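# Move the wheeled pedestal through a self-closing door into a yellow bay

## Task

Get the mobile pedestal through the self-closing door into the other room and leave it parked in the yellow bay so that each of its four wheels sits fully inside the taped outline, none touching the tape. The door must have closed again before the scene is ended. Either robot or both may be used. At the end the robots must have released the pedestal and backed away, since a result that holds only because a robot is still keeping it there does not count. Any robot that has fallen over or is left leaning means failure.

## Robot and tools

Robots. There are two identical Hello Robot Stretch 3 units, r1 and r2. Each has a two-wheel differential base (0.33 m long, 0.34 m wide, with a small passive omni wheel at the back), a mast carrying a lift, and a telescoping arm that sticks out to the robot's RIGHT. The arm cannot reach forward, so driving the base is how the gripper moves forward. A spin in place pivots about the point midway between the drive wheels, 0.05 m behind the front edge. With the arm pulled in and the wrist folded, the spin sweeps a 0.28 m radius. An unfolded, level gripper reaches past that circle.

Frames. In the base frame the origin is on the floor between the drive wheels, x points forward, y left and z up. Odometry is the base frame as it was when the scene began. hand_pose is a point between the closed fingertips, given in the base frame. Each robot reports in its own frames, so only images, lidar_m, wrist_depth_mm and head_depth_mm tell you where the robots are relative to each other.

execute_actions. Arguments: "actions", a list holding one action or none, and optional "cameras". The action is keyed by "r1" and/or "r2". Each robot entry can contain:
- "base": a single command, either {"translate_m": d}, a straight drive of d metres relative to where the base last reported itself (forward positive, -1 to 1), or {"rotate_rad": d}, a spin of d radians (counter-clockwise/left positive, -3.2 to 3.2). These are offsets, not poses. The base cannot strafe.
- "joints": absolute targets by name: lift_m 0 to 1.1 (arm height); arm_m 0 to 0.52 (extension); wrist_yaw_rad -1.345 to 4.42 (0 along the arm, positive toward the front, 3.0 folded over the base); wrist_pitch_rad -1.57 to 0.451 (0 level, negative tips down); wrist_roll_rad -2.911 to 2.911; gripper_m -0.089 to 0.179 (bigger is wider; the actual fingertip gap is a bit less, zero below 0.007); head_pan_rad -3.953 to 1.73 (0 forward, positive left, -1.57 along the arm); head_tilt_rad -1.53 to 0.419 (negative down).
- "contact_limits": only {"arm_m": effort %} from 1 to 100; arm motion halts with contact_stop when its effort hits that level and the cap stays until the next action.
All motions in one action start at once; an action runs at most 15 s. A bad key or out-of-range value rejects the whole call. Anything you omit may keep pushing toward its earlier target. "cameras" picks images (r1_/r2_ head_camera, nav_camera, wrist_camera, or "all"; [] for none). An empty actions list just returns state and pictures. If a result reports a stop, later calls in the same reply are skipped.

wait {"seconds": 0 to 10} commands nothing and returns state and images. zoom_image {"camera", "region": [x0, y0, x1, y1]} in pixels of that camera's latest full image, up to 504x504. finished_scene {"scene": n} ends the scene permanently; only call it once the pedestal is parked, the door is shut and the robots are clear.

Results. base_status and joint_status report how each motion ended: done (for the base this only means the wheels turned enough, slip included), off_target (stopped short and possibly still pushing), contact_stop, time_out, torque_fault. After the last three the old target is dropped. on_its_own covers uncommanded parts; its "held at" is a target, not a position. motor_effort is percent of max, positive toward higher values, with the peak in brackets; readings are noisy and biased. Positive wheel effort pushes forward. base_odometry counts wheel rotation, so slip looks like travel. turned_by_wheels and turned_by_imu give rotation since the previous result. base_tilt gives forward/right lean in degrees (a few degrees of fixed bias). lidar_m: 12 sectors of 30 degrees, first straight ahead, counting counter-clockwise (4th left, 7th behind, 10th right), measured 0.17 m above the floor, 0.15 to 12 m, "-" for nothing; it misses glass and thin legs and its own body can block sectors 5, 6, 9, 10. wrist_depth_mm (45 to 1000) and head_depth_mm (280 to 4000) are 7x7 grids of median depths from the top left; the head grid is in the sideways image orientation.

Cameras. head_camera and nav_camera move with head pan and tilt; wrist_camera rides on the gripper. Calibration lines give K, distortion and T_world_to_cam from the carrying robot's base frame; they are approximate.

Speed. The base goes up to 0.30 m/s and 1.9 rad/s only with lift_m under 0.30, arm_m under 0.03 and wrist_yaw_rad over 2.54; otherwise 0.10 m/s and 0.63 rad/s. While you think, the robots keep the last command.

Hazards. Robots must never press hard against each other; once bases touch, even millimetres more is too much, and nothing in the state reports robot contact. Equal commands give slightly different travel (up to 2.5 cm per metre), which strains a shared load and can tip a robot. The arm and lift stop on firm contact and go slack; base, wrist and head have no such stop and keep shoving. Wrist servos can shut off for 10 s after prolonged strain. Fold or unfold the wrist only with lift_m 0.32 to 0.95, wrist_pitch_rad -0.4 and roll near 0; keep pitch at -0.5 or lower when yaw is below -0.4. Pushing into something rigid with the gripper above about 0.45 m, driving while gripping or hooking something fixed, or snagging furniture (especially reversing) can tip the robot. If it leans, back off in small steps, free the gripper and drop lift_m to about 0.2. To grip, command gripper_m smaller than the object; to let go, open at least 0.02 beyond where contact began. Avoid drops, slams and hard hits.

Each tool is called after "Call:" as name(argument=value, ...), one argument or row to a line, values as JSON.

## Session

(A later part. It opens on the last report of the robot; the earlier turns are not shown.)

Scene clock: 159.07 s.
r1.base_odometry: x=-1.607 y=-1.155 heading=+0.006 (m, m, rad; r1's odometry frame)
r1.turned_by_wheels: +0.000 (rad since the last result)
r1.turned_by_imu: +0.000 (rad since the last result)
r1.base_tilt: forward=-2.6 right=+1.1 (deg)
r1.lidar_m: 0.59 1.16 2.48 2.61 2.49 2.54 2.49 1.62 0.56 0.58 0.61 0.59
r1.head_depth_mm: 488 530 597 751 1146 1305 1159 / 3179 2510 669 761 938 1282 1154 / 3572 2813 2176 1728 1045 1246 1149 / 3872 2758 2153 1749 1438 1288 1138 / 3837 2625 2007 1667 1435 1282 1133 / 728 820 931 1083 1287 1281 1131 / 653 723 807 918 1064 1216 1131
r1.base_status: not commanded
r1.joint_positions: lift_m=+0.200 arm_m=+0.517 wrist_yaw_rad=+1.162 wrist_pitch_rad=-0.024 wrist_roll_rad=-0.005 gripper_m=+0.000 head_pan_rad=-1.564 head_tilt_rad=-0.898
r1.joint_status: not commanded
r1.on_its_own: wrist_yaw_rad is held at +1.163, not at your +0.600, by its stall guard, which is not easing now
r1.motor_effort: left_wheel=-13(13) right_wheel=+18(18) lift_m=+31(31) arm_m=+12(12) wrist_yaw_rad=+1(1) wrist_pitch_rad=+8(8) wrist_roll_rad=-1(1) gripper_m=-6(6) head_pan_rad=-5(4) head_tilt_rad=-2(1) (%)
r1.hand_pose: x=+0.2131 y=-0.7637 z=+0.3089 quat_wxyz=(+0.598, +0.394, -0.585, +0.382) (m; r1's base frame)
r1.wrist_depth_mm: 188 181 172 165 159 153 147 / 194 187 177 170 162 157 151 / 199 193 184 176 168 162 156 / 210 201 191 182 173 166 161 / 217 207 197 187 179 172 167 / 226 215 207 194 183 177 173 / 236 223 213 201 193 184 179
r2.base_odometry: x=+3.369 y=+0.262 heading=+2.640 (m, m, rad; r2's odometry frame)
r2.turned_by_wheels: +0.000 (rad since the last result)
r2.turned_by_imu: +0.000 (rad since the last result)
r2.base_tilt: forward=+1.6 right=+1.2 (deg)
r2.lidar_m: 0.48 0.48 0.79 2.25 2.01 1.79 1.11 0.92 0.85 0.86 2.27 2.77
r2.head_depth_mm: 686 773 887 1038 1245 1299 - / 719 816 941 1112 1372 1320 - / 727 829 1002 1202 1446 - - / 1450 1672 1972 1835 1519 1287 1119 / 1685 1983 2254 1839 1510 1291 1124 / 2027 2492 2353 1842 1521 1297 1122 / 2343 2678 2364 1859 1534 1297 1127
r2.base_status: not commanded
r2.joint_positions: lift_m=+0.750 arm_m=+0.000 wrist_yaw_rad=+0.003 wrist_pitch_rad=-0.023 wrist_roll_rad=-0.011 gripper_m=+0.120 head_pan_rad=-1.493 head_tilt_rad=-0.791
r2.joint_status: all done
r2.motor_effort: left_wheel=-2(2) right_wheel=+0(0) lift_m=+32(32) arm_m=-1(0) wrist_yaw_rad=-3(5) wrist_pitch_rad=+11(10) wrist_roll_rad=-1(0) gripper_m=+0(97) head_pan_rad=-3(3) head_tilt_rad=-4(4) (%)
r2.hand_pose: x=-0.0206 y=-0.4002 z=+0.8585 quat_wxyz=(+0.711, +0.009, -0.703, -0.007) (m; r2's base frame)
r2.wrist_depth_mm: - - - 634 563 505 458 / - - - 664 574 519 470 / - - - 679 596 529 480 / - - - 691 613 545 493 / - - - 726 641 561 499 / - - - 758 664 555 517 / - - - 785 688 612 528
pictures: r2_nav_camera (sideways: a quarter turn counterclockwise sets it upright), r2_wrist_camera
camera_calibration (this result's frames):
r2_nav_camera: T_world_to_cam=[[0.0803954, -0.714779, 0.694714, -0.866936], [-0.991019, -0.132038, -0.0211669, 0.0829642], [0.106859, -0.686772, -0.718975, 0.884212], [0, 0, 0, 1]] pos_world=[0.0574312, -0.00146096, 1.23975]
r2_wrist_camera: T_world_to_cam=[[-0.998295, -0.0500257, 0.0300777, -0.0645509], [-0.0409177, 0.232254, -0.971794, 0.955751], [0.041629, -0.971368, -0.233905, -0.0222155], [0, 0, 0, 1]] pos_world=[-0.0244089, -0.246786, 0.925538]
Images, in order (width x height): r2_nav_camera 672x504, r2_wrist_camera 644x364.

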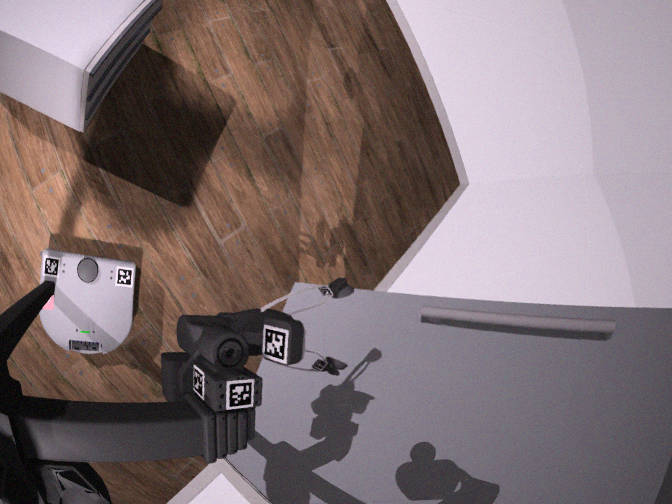

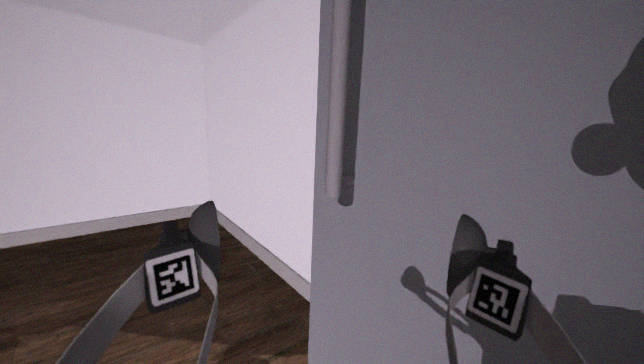

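Aligned.

Call:
execute_actions(
  actions=[
    {"r2":{"joints":{"arm_m":0.5,"gripper_m":0.09},"contact_limits":{"arm_m":22}}},
  ],
  cameras=["r2_wrist_camera"],
)

Call:
execute_actions(
  actions=[
    {"r2":{"joints":{"gripper_m":-0.05}}},
  ],
  cameras=["r2_wrist_camera"],
)

Call:
execute_actions(
  actions=[
    {"r2":{"joints":{"arm_m":0.03},"contact_limits":{"arm_m":46}}},
  ],
  cameras=["r2_nav_camera","r1_nav_camera"],
)

Scene clock: 169.23 s.
r1.base_odometry: x=-1.607 y=-1.155 heading=+0.006 (m, m, rad; r1's odometry frame)
r1.turned_by_wheels: +0.000 (rad since the last result)
r1.turned_by_imu: +0.000 (rad since the last result)
r1.base_tilt: forward=-2.6 right=+1.0 (deg)
r1.lidar_m: 0.59 1.16 2.47 2.60 2.49 2.55 2.49 1.62 0.56 0.58 0.61 0.59
r1.head_depth_mm: 487 530 597 751 1141 1304 1151 / 3161 2493 668 760 939 1269 1144 / 3542 2796 2176 1731 1047 1245 1146 / 3797 2778 2151 1755 1449 1286 1140 / 3810 2622 2012 1656 1428 1286 1133 / 723 815 924 1076 1284 1274 1131 / 647 716 801 909 1056 1230 1129
r1.base_status: not commanded
r1.joint_positions: lift_m=+0.200 arm_m=+0.517 wrist_yaw_rad=+1.163 wrist_pitch_rad=-0.024 wrist_roll_rad=-0.005 gripper_m=+0.000 head_pan_rad=-1.564 head_tilt_rad=-0.898
r1.joint_status: not commanded
r1.on_its_own: wrist_yaw_rad is held at +1.163, not at your +0.600, by its stall guard, which is not easing now; right_wheel is at rest, and its effort (+20) is outside its rest range (-18 to +18)
r1.motor_effort: left_wheel=-14(14) right_wheel=+20(20) lift_m=+31(31) arm_m=+11(11) wrist_yaw_rad=+0(1) wrist_pitch_rad=+9(9) wrist_roll_rad=-1(1) gripper_m=-9(8) head_pan_rad=-4(4) head_tilt_rad=-1(1) (%)
r1.hand_pose: x=+0.2133 y=-0.7633 z=+0.3088 quat_wxyz=(+0.597, +0.395, -0.584, +0.382) (m; r1's base frame)
r1.wrist_depth_mm: 185 178 169 162 156 149 144 / 192 184 176 167 160 154 148 / 199 191 181 173 165 158 152 / 208 198 188 179 170 163 157 / 215 203 194 184 176 168 162 / 223 213 202 191 178 173 168 / 233 221 209 198 190 180 175
r2.base_odometry: x=+3.369 y=+0.262 heading=+2.640 (m, m, rad; r2's odometry frame)
r2.turned_by_wheels: +0.000 (rad since the last result)
r2.turned_by_imu: +0.011 (rad since the last result)
r2.base_tilt: forward=+0.8 right=+0.1 (deg)
r2.lidar_m: 0.48 0.48 0.80 2.23 2.01 1.76 1.11 0.92 0.85 0.86 2.33 2.77
r2.head_depth_mm: 705 792 896 1009 - - 1129 / 739 833 - 1144 1366 1290 1121 / 749 842 - 1224 1456 1296 1123 / 1483 1709 2013 1883 1540 1307 1128 / 1720 2039 2329 1882 1554 1313 1131 / 2081 2579 2479 1909 1561 1314 1136 / 2360 2655 2491 1932 1565 1322 1143
r2.base_status: not commanded
r2.joint_positions: lift_m=+0.750 arm_m=+0.498 wrist_yaw_rad=-0.026 wrist_pitch_rad=-0.089 wrist_roll_rad=-0.004 gripper_m=+0.090 head_pan_rad=-1.493 head_tilt_rad=-0.791
r2.joint_status: all done
r2.on_its_own: arm_m is at rest, and its effort (+16) is outside its rest range (-14 to +14); wrist_yaw_rad is at rest, and its effort (+31) is outside its rest range (-12 to +12); wrist_pitch_rad is at rest, and its effort (+45) is outside its rest range (-20 to +32)
r2.motor_effort: left_wheel=-4(9) right_wheel=-2(2) lift_m=+30(32) arm_m=+16(20) wrist_yaw_rad=+31(34) wrist_pitch_rad=+45(45) wrist_roll_rad=-4(3) gripper_m=-4(96) head_pan_rad=-2(3) head_tilt_rad=-4(4) (%)
r2.contact_limits: arm_m 22 (drawing in: default 18, maximum 30; extending or still: default 25, maximum 41)
r2.hand_pose: x=-0.0279 y=-0.8961 z=+0.8416 quat_wxyz=(+0.708, +0.023, -0.705, -0.041) (m; r2's base frame)
r2.wrist_depth_mm: - - - 101 152 137 124 / - - - 106 157 142 128 / - - - 111 164 147 132 / - - - 117 170 151 137 / - - 119 123 182 156 141 / - - 125 131 191 159 147 / - - - 138 197 173 152
pictures: r2_wrist_camera
camera_calibration (this result's frames):
r2_wrist_camera: T_world_to_cam=[[-0.999557, -0.02248, 0.0195037, -0.0625886], [-0.0253135, 0.297524, -0.954379, 1.09842], [0.0156516, -0.95445, -0.297961, -0.439244], [0, 0, 0, 1]] pos_world=[-0.0278812, -0.747449, 0.918649]
Images, in order (width x height): r2_wrist_camera 644x364.

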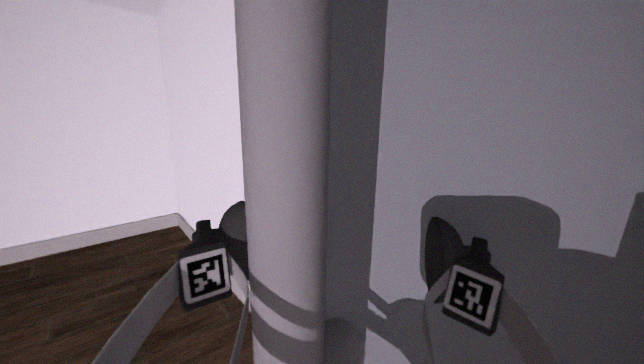

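Scene clock: 171.53 s.
r1.base_odometry: x=-1.607 y=-1.155 heading=+0.006 (m, m, rad; r1's odometry frame)
r1.turned_by_wheels: +0.000 (rad since the last result)
r1.turned_by_imu: +0.000 (rad since the last result)
r1.base_tilt: forward=-2.6 right=+1.0 (deg)
r1.lidar_m: 0.59 1.17 2.47 2.60 2.49 2.55 2.49 1.62 0.56 0.58 0.61 0.59
r1.head_depth_mm: 488 529 597 752 1137 1308 1154 / 3181 2505 668 761 934 1274 1148 / 3511 2786 2177 1718 1045 1252 1144 / 3842 2747 2150 1749 1455 1288 1136 / 3860 2612 1992 1668 1435 1283 1138 / 722 812 923 1075 1288 1275 1129 / 647 715 803 916 1057 1223 1124
r1.base_status: not commanded
r1.joint_positions: lift_m=+0.200 arm_m=+0.517 wrist_yaw_rad=+1.163 wrist_pitch_rad=-0.024 wrist_roll_rad=-0.005 gripper_m=+0.000 head_pan_rad=-1.564 head_tilt_rad=-0.898
r1.joint_status: not commanded
r1.on_its_own: wrist_yaw_rad is held at +1.163, not at your +0.600, by its stall guard, which is not easing now; right_wheel is at rest, and its effort (+20) is outside its rest range (-18 to +18)
r1.motor_effort: left_wheel=-14(14) right_wheel=+20(19) lift_m=+31(31) arm_m=+11(11) wrist_yaw_rad=-1(1) wrist_pitch_rad=+9(9) wrist_roll_rad=-1(1) gripper_m=-9(9) head_pan_rad=-4(4) head_tilt_rad=-1(1) (%)
r1.hand_pose: x=+0.2133 y=-0.7633 z=+0.3088 quat_wxyz=(+0.597, +0.395, -0.584, +0.382) (m; r1's base frame)
r1.wrist_depth_mm: 184 178 169 162 155 150 143 / 191 183 175 167 161 153 147 / 199 191 182 173 165 158 153 / 206 197 187 179 170 163 158 / 214 205 195 186 175 167 161 / 226 212 203 190 179 174 168 / 232 224 208 199 189 179 174
r2.base_odometry: x=+3.369 y=+0.262 heading=+2.640 (m, m, rad; r2's odometry frame)
r2.turned_by_wheels: +0.000 (rad since the last result)
r2.turned_by_imu: +0.021 (rad since the last result)
r2.base_tilt: forward=+0.9 right=+0.1 (deg)
r2.lidar_m: 0.48 0.48 0.82 2.21 2.01 1.71 1.10 0.92 0.85 0.87 2.44 2.78
r2.head_depth_mm: 709 795 902 1008 - - 1126 / 746 840 - 1159 1383 1285 1121 / 780 859 1781 1261 1454 1300 1121 / 1517 1769 2080 1880 1535 1298 1125 / 1798 2133 2368 1893 1548 1302 1130 / 2190 2675 2449 1915 1551 1317 1139 / 2390 2645 2472 1908 1564 1317 1135
r2.base_status: not commanded
r2.joint_positions: lift_m=+0.750 arm_m=+0.498 wrist_yaw_rad=-0.042 wrist_pitch_rad=-0.072 wrist_roll_rad=-0.006 gripper_m=-0.048 head_pan_rad=-1.493 head_tilt_rad=-0.793
r2.joint_status: all done
r2.on_its_own: wrist_yaw_rad is held at -0.043, not at your +0.000, by its stall guard, which is not easing now; wrist_pitch_rad is at rest, and its effort (+36) is outside its rest range (-20 to +32)
r2.motor_effort: left_wheel=-2(14) right_wheel=-1(2) lift_m=+30(31) arm_m=+14(17) wrist_yaw_rad=-1(60) wrist_pitch_rad=+36(47) wrist_roll_rad=-3(4) gripper_m=-36(100) head_pan_rad=-3(2) head_tilt_rad=-3(4) (%)
r2.hand_pose: x=-0.0321 y=-0.8971 z=+0.8461 quat_wxyz=(+0.708, +0.011, -0.705, -0.040) (m; r2's base frame)
r2.wrist_depth_mm: - - - 95 153 142 129 / - - - 99 161 146 132 / - - - 103 167 152 136 / - - - 108 173 156 141 / - - - 113 177 162 145 / - - - 118 - 167 149 / - - - 124 198 172 154
pictures: r2_wrist_camera
camera_calibration (this result's frames):
r2_wrist_camera: T_world_to_cam=[[-0.999738, -0.00607855, 0.0220812, -0.0542956], [-0.0228995, 0.281004, -0.959433, 1.09245], [-0.000372933, -0.959687, -0.281069, -0.458274], [0, 0, 0, 1]] pos_world=[-0.0294357, -0.747112, 0.920524]
Images, in order (width x height): r2_wrist_camera 644x364.

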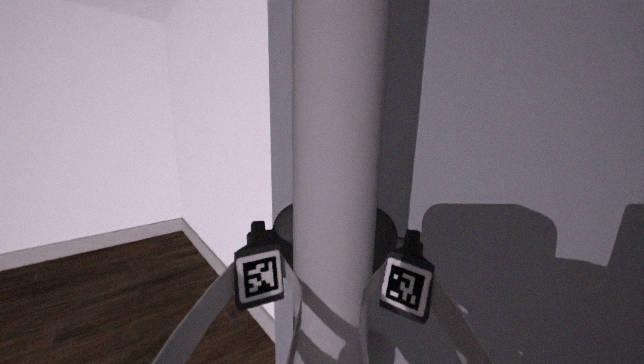

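Scene clock: 176.17 s.
r1.base_odometry: x=-1.607 y=-1.155 heading=+0.007 (m, m, rad; r1's odometry frame)
r1.turned_by_wheels: +0.001 (rad since the last result)
r1.turned_by_imu: +0.002 (rad since the last result)
r1.base_tilt: forward=-2.6 right=+1.0 (deg)
r1.lidar_m: 0.59 1.17 2.47 2.60 2.49 2.55 2.49 1.61 0.56 0.58 0.87 0.64
r1.head_depth_mm: 487 529 597 747 1134 1307 1152 / 3140 2589 669 761 938 1274 1150 / 3495 2802 2152 1725 1050 1243 1145 / 3800 2749 2155 1757 1445 1291 1136 / 3788 2747 2139 1759 1450 1281 1135 / 3749 2706 2134 1721 1466 1274 1130 / 3648 2688 2098 1732 1470 1272 1126
r1.base_status: not commanded
r1.joint_positions: lift_m=+0.200 arm_m=+0.517 wrist_yaw_rad=+1.161 wrist_pitch_rad=-0.024 wrist_roll_rad=-0.005 gripper_m=+0.000 head_pan_rad=-1.564 head_tilt_rad=-0.898
r1.joint_status: not commanded
r1.on_its_own: wrist_yaw_rad is held at +1.163, not at your +0.600, by its stall guard, which is not easing now
r1.motor_effort: left_wheel=+1(14) right_wheel=+0(20) lift_m=+31(31) arm_m=+4(11) wrist_yaw_rad=+1(7) wrist_pitch_rad=+8(9) wrist_roll_rad=-1(1) gripper_m=-2(8) head_pan_rad=-5(4) head_tilt_rad=+0(2) (%)
r1.hand_pose: x=+0.2130 y=-0.7644 z=+0.3088 quat_wxyz=(+0.598, +0.394, -0.585, +0.381) (m; r1's base frame)
r1.wrist_depth_mm: 426 442 507 548 - - - / 436 459 509 578 - - - / 435 473 528 595 - - - / 444 484 533 600 - - - / 461 498 556 - - - - / 465 507 564 648 711 693 694 / 480 528 562 558 550 543 533
r2.base_odometry: x=+3.369 y=+0.262 heading=+2.640 (m, m, rad; r2's odometry frame)
r2.turned_by_wheels: +0.000 (rad since the last result)
r2.turned_by_imu: +0.064 (rad since the last result)
r2.base_tilt: forward=+1.6 right=+1.3 (deg)
r2.lidar_m: 0.49 0.52 3.16 2.15 2.01 1.55 1.05 0.70 0.49 0.47 2.76 2.80
r2.head_depth_mm: 367 420 492 593 749 - - / 362 422 495 599 754 - 1064 / 316 362 424 510 695 - 1097 / 372 427 513 636 828 1221 1118 / 2026 2434 2330 1838 1513 1288 1121 / 2409 2760 2341 1840 1522 1290 1121 / 2343 2606 2351 1866 1527 1296 1134
r2.base_status: not commanded
r2.joint_positions: lift_m=+0.750 arm_m=+0.031 wrist_yaw_rad=+0.027 wrist_pitch_rad=+0.001 wrist_roll_rad=-0.008 gripper_m=-0.024 head_pan_rad=-1.494 head_tilt_rad=-0.794
r2.joint_status: all done
r2.on_its_own: wrist_yaw_rad is held at +0.031, not at your +0.000, by its stall guard, which is not easing now; gripper_m is held at -0.026, not at your -0.050, by its stall guard, which is not easing now
r2.motor_effort: left_wheel=+0(16) right_wheel=-1(20) lift_m=+28(30) arm_m=-10(19) wrist_yaw_rad=+5(66) wrist_pitch_rad=+0(36) wrist_roll_rad=-2(3) gripper_m=-24(35) head_pan_rad=-3(3) head_tilt_rad=-2(3) (%)
r2.contact_limits: arm_m 30 (drawing in: default 18, maximum 30; extending or still: default 25, maximum 41)
r2.hand_pose: x=-0.0146 y=-0.4323 z=+0.8647 quat_wxyz=(+0.710, +0.010, -0.704, +0.009) (m; r2's base frame)
r2.wrist_depth_mm: - - 182 104 175 174 172 / - - 188 108 181 180 177 / - - 194 111 187 185 183 / - - 202 115 194 192 189 / - - 209 119 200 199 195 / - - - 123 207 206 202 / - - 225 129 218 213 209
pictures: r1_nav_camera (sideways: a quarter turn counterclockwise sets it upright), r2_nav_camera (sideways: a quarter turn counterclockwise sets it upright)
camera_calibration (this result's frames):
r1_nav_camera: T_world_to_cam=[[0.0199012, -0.75238, 0.658429, -0.813321], [-0.99954, -0.0300336, -0.00410768, 0.0586031], [0.0228655, -0.658045, -0.752632, 0.935162], [0, 0, 0, 1]] pos_world=[0.0533792, 0.00521265, 1.23959]
r2_nav_camera: T_world_to_cam=[[0.0799748, -0.716673, 0.692808, -0.86445], [-0.991126, -0.131203, -0.0213113, 0.0831527], [0.106172, -0.684956, -0.720807, 0.886599], [0, 0, 0, 1]] pos_world=[0.0574173, -0.00133729, 1.23974]
Images, in order (width x height): r1_nav_camera 672x504, r2_nav_camera 672x504.

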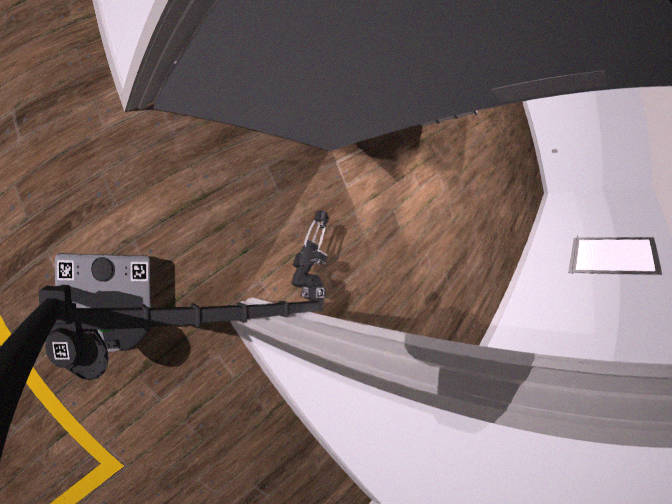

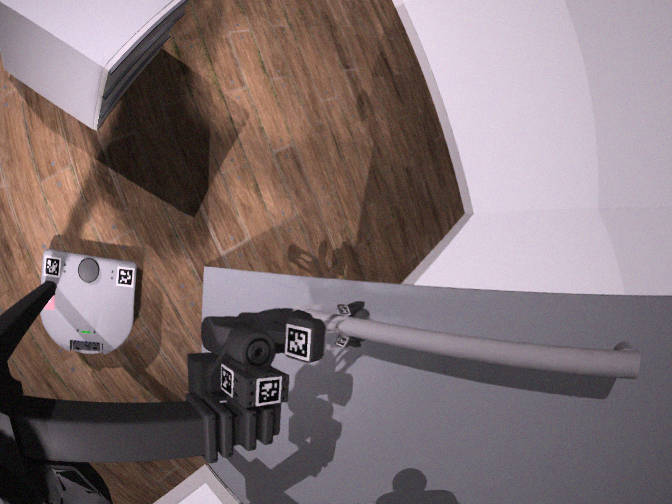

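Call:
execute_actions(
  actions=[
    {"r2":{"base":{"rotate_rad":-0.85},"joints":{"wrist_yaw_rad":1.5,"head_pan_rad":-0.6}},"r1":{"joints":{"arm_m":0,"lift_m":0.34,"wrist_pitch_rad":-0.4}}},
  ],
  cameras=["r2_nav_camera"],
)

Call:
execute_actions(
  actions=[
    {"r2":{"base":{"translate_m":-0.4}},"r1":{"joints":{"wrist_yaw_rad":3.0,"head_pan_rad":0},"base":{"rotate_rad":-1.03}}},
  ],
  cameras=["r2_nav_camera","r1_nav_camera"],
)

Scene clock: 189.27 s.
r1.base_odometry: x=-1.607 y=-1.155 heading=+0.007 (m, m, rad; r1's odometry frame)
r1.turned_by_wheels: +0.000 (rad since the last result)
r1.turned_by_imu: +0.001 (rad since the last result)
r1.base_tilt: forward=-2.6 right=+1.0 (deg)
r1.lidar_m: 0.59 1.17 2.47 2.61 2.49 2.56 2.49 1.60 0.56 0.58 0.96 0.64
r1.head_depth_mm: 488 532 598 745 1139 1305 1156 / 3138 2600 667 765 936 1273 1150 / 3534 2782 2187 1732 1116 1253 1166 / 3941 2758 2142 1760 1479 1293 1157 / 3812 2750 2121 1737 1480 1276 1175 / 3753 2703 2112 1722 1475 1282 1129 / 3727 2678 2094 1713 1465 1267 1126
r1.base_status: not commanded
r1.joint_positions: lift_m=+0.340 arm_m=+0.000 wrist_yaw_rad=+1.163 wrist_pitch_rad=-0.415 wrist_roll_rad=-0.005 gripper_m=+0.000 head_pan_rad=-1.564 head_tilt_rad=-0.898
r1.joint_status: all done
r1.on_its_own: wrist_yaw_rad is held at +1.163, not at your +0.600, by its stall guard, which is not easing now
r1.motor_effort: left_wheel=+0(18) right_wheel=+0(26) lift_m=+60(66) arm_m=-5(13) wrist_yaw_rad=+0(2) wrist_pitch_rad=+6(7) wrist_roll_rad=-1(1) gripper_m=-1(2) head_pan_rad=-4(5) head_tilt_rad=-2(2) (%)
r1.hand_pose: x=+0.1849 y=-0.2346 z=+0.3529 quat_wxyz=(+0.660, +0.501, -0.496, +0.259) (m; r1's base frame)
r1.wrist_depth_mm: 396 452 496 577 681 817 - / 429 485 530 614 747 948 - / 586 509 581 680 831 - - / 810 553 628 770 847 863 843 / 733 604 677 - 694 688 678 / 611 591 595 550 567 565 564 / 512 510 500 496 488 485 480
r2.base_odometry: x=+3.369 y=+0.262 heading=+1.791 (m, m, rad; r2's odometry frame)
r2.turned_by_wheels: -0.850 (rad since the last result)
r2.turned_by_imu: -0.849 (rad since the last result)
r2.base_tilt: forward=+1.6 right=+1.3 (deg)
r2.lidar_m: 2.75 2.95 0.49 0.60 2.61 2.04 2.01 1.28 1.00 0.49 0.36 0.35
r2.head_depth_mm: - 315 367 444 564 705 - / - 302 289 335 521 724 1073 / - 307 361 424 480 756 1075 / - 312 367 462 617 1229 1101 / 2195 2618 2343 1828 1516 1282 1120 / 2406 2744 2338 1847 1520 1291 1124 / 2305 2610 2358 1854 1529 1292 1126
r2.base_status: done
r2.joint_positions: lift_m=+0.750 arm_m=+0.031 wrist_yaw_rad=+1.381 wrist_pitch_rad=+0.001 wrist_roll_rad=-0.008 gripper_m=-0.021 head_pan_rad=-0.607 head_tilt_rad=-0.794
r2.joint_status: wrist_yaw_rad off_target (ended at +1.381, target +1.500); the others done
r2.on_its_own: wrist_yaw_rad is held at +1.399, not at your +1.500, by its stall guard, which is not easing now; gripper_m is held at -0.022, not at your -0.050, by its stall guard, which is not easing now; wrist_yaw_rad is at rest, and its effort (+22) is outside its rest range (-12 to +12)
r2.motor_effort: left_wheel=+1(12) right_wheel=-14(15) lift_m=+27(28) arm_m=-5(10) wrist_yaw_rad=+22(100) wrist_pitch_rad=+0(0) wrist_roll_rad=-2(1) gripper_m=-25(32) head_pan_rad=+2(32) head_tilt_rad=-4(3) (%)
r2.hand_pose: x=+0.2303 y=-0.2240 z=+0.8647 quat_wxyz=(+0.548, +0.448, -0.543, +0.452) (m; r2's base frame)
r2.wrist_depth_mm: - - - 105 163 152 138 / - - - 108 168 156 141 / - - - 111 173 160 145 / - - - 115 181 164 148 / - - - 118 182 168 152 / - - - 122 185 173 156 / - - - 128 200 176 159
pictures: r2_nav_camera (sideways: a quarter turn counterclockwise sets it upright)
camera_calibration (this result's frames):
r2_nav_camera: T_world_to_cam=[[0.605974, -0.390912, 0.692808, -0.867659], [-0.524646, -0.851054, -0.0213113, 0.0803072], [0.597948, -0.350565, -0.720807, 0.883599], [0, 0, 0, 1]] pos_world=[0.0395658, 0.0389268, 1.23974]
Images, in order (width x height): r2_nav_camera 672x504.

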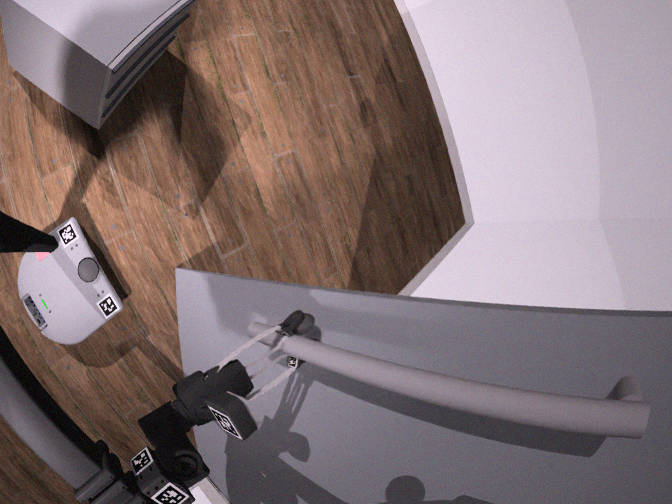

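Scene clock: 195.67 s.
r1.base_odometry: x=-1.607 y=-1.155 heading=-1.023 (m, m, rad; r1's odometry frame)
r1.turned_by_wheels: -1.030 (rad since the last result)
r1.turned_by_imu: -1.015 (rad since the last result)
r1.base_tilt: forward=-2.6 right=+1.0 (deg)
r1.lidar_m: 1.90 0.64 0.59 1.26 2.49 2.58 2.48 2.56 2.47 1.43 0.56 0.60
r1.head_depth_mm: 3977 2843 2181 1794 1512 1296 1134 / 3976 2827 2175 1782 1509 1301 1149 / 3815 2773 2160 1771 1484 1290 1139 / 3818 2091 2149 1751 1484 1285 1140 / 3758 2007 2147 1749 1467 1281 1129 / 3720 2417 2046 1687 1464 1270 1126 / 1151 1203 1264 1327 1382 1265 1123
r1.base_status: done
r1.joint_positions: lift_m=+0.340 arm_m=+0.000 wrist_yaw_rad=+2.997 wrist_pitch_rad=-0.415 wrist_roll_rad=-0.005 gripper_m=+0.000 head_pan_rad=-0.007 head_tilt_rad=-0.898
r1.joint_status: all done
r1.motor_effort: left_wheel=+2(5) right_wheel=-1(3) lift_m=+60(60) arm_m=-4(4) wrist_yaw_rad=+2(2) wrist_pitch_rad=+5(6) wrist_roll_rad=-1(1) gripper_m=-1(1) head_pan_rad=+5(54) head_tilt_rad=-2(2) (%)
r1.hand_pose: x=+0.0111 y=+0.0772 z=+0.3529 quat_wxyz=(+0.195, +0.699, +0.096, +0.682) (m; r1's base frame)
r1.wrist_depth_mm: - - - - 798 534 512 / - - - - 832 582 567 / - - - - 874 621 630 / 973 964 927 880 796 692 688 / 735 740 745 - 684 676 671 / 615 590 - 547 554 571 557 / 516 525 - - 492 487 481
r2.base_odometry: x=+3.457 y=-0.129 heading=+1.791 (m, m, rad; r2's odometry frame)
r2.turned_by_wheels: +0.000 (rad since the last result)
r2.turned_by_imu: +0.314 (rad since the last result)
r2.base_tilt: forward=+1.6 right=+1.2 (deg)
r2.lidar_m: 3.13 0.75 0.88 2.68 1.79 1.67 1.48 0.99 0.92 0.48 0.35 0.33
r2.head_depth_mm: - 299 348 424 544 714 - / - 298 343 417 532 689 1070 / - - - 320 406 680 1056 / - 293 333 391 479 717 1061 / - 292 329 419 1450 1289 1125 / 2596 2909 2339 1854 1520 1299 1128 / 2548 2880 2340 1849 1535 1300 1130
r2.base_status: done
r2.joint_positions: lift_m=+0.750 arm_m=+0.030 wrist_yaw_rad=+1.566 wrist_pitch_rad=+0.001 wrist_roll_rad=-0.010 gripper_m=-0.021 head_pan_rad=-0.606 head_tilt_rad=-0.794
r2.joint_status: not commanded
r2.on_its_own: wrist_yaw_rad is held at +1.553, not at your +1.500, by its stall guard, which is not easing now; gripper_m is held at -0.022, not at your -0.050, by its stall guard, which is not easing now; wrist_yaw_rad is at rest, and its effort (-15) is outside its rest range (-12 to +12)
r2.motor_effort: left_wheel=+3(26) right_wheel=-14(41) lift_m=+28(28) arm_m=+4(5) wrist_yaw_rad=-15(85) wrist_pitch_rad=-1(11) wrist_roll_rad=-1(2) gripper_m=-23(31) head_pan_rad=+3(2) head_tilt_rad=-4(3) (%)
r2.hand_pose: x=+0.2349 y=-0.1759 z=+0.8647 quat_wxyz=(+0.504, +0.496, -0.499, +0.501) (m; r2's base frame)
r2.wrist_depth_mm: - - - 106 164 146 130 / - - - 109 168 149 132 / - - - 113 173 152 134 / - - - 117 180 156 138 / - - - 121 180 160 141 / 767 834 - 125 180 164 144 / 714 747 - 131 199 166 146
pictures: r1_nav_camera (sideways: a quarter turn counterclockwise sets it upright), r2_nav_camera (sideways: a quarter turn counterclockwise sets it upright)
camera_calibration (this result's frames):
r1_nav_camera: T_world_to_cam=[[0.752583, 0.00947964, 0.658429, -0.81779], [0.0161882, -0.999861, -0.00410768, 0.0524071], [0.658298, 0.0137501, -0.752632, 0.931286], [0, 0, 0, 1]] pos_world=[0.00154263, 0.0473469, 1.23959]
r2_nav_camera: T_world_to_cam=[[0.60632, -0.390387, 0.692802, -0.867653], [-0.523905, -0.85151, -0.0213117, 0.0803033], [0.598248, -0.350041, -0.720813, 0.883605], [0, 0, 0, 1]] pos_world=[0.0395315, 0.0389562, 1.23974]
Images, in order (width x height): r1_nav_camera 672x504, r2_nav_camera 672x504.

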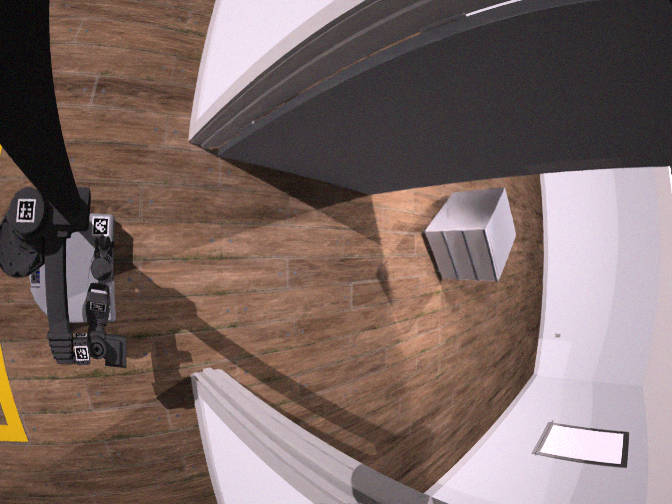

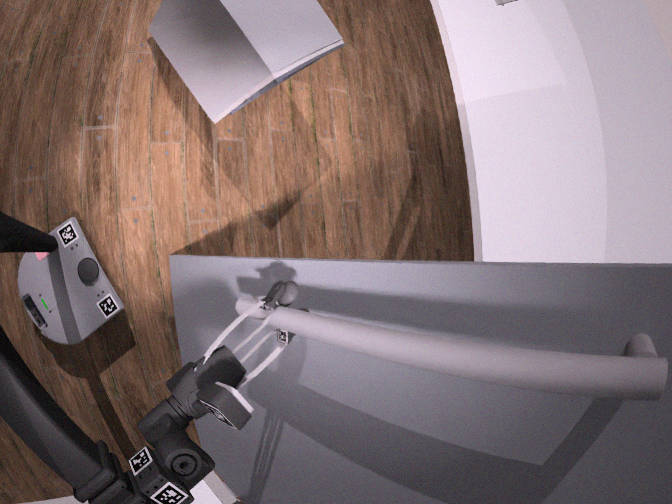

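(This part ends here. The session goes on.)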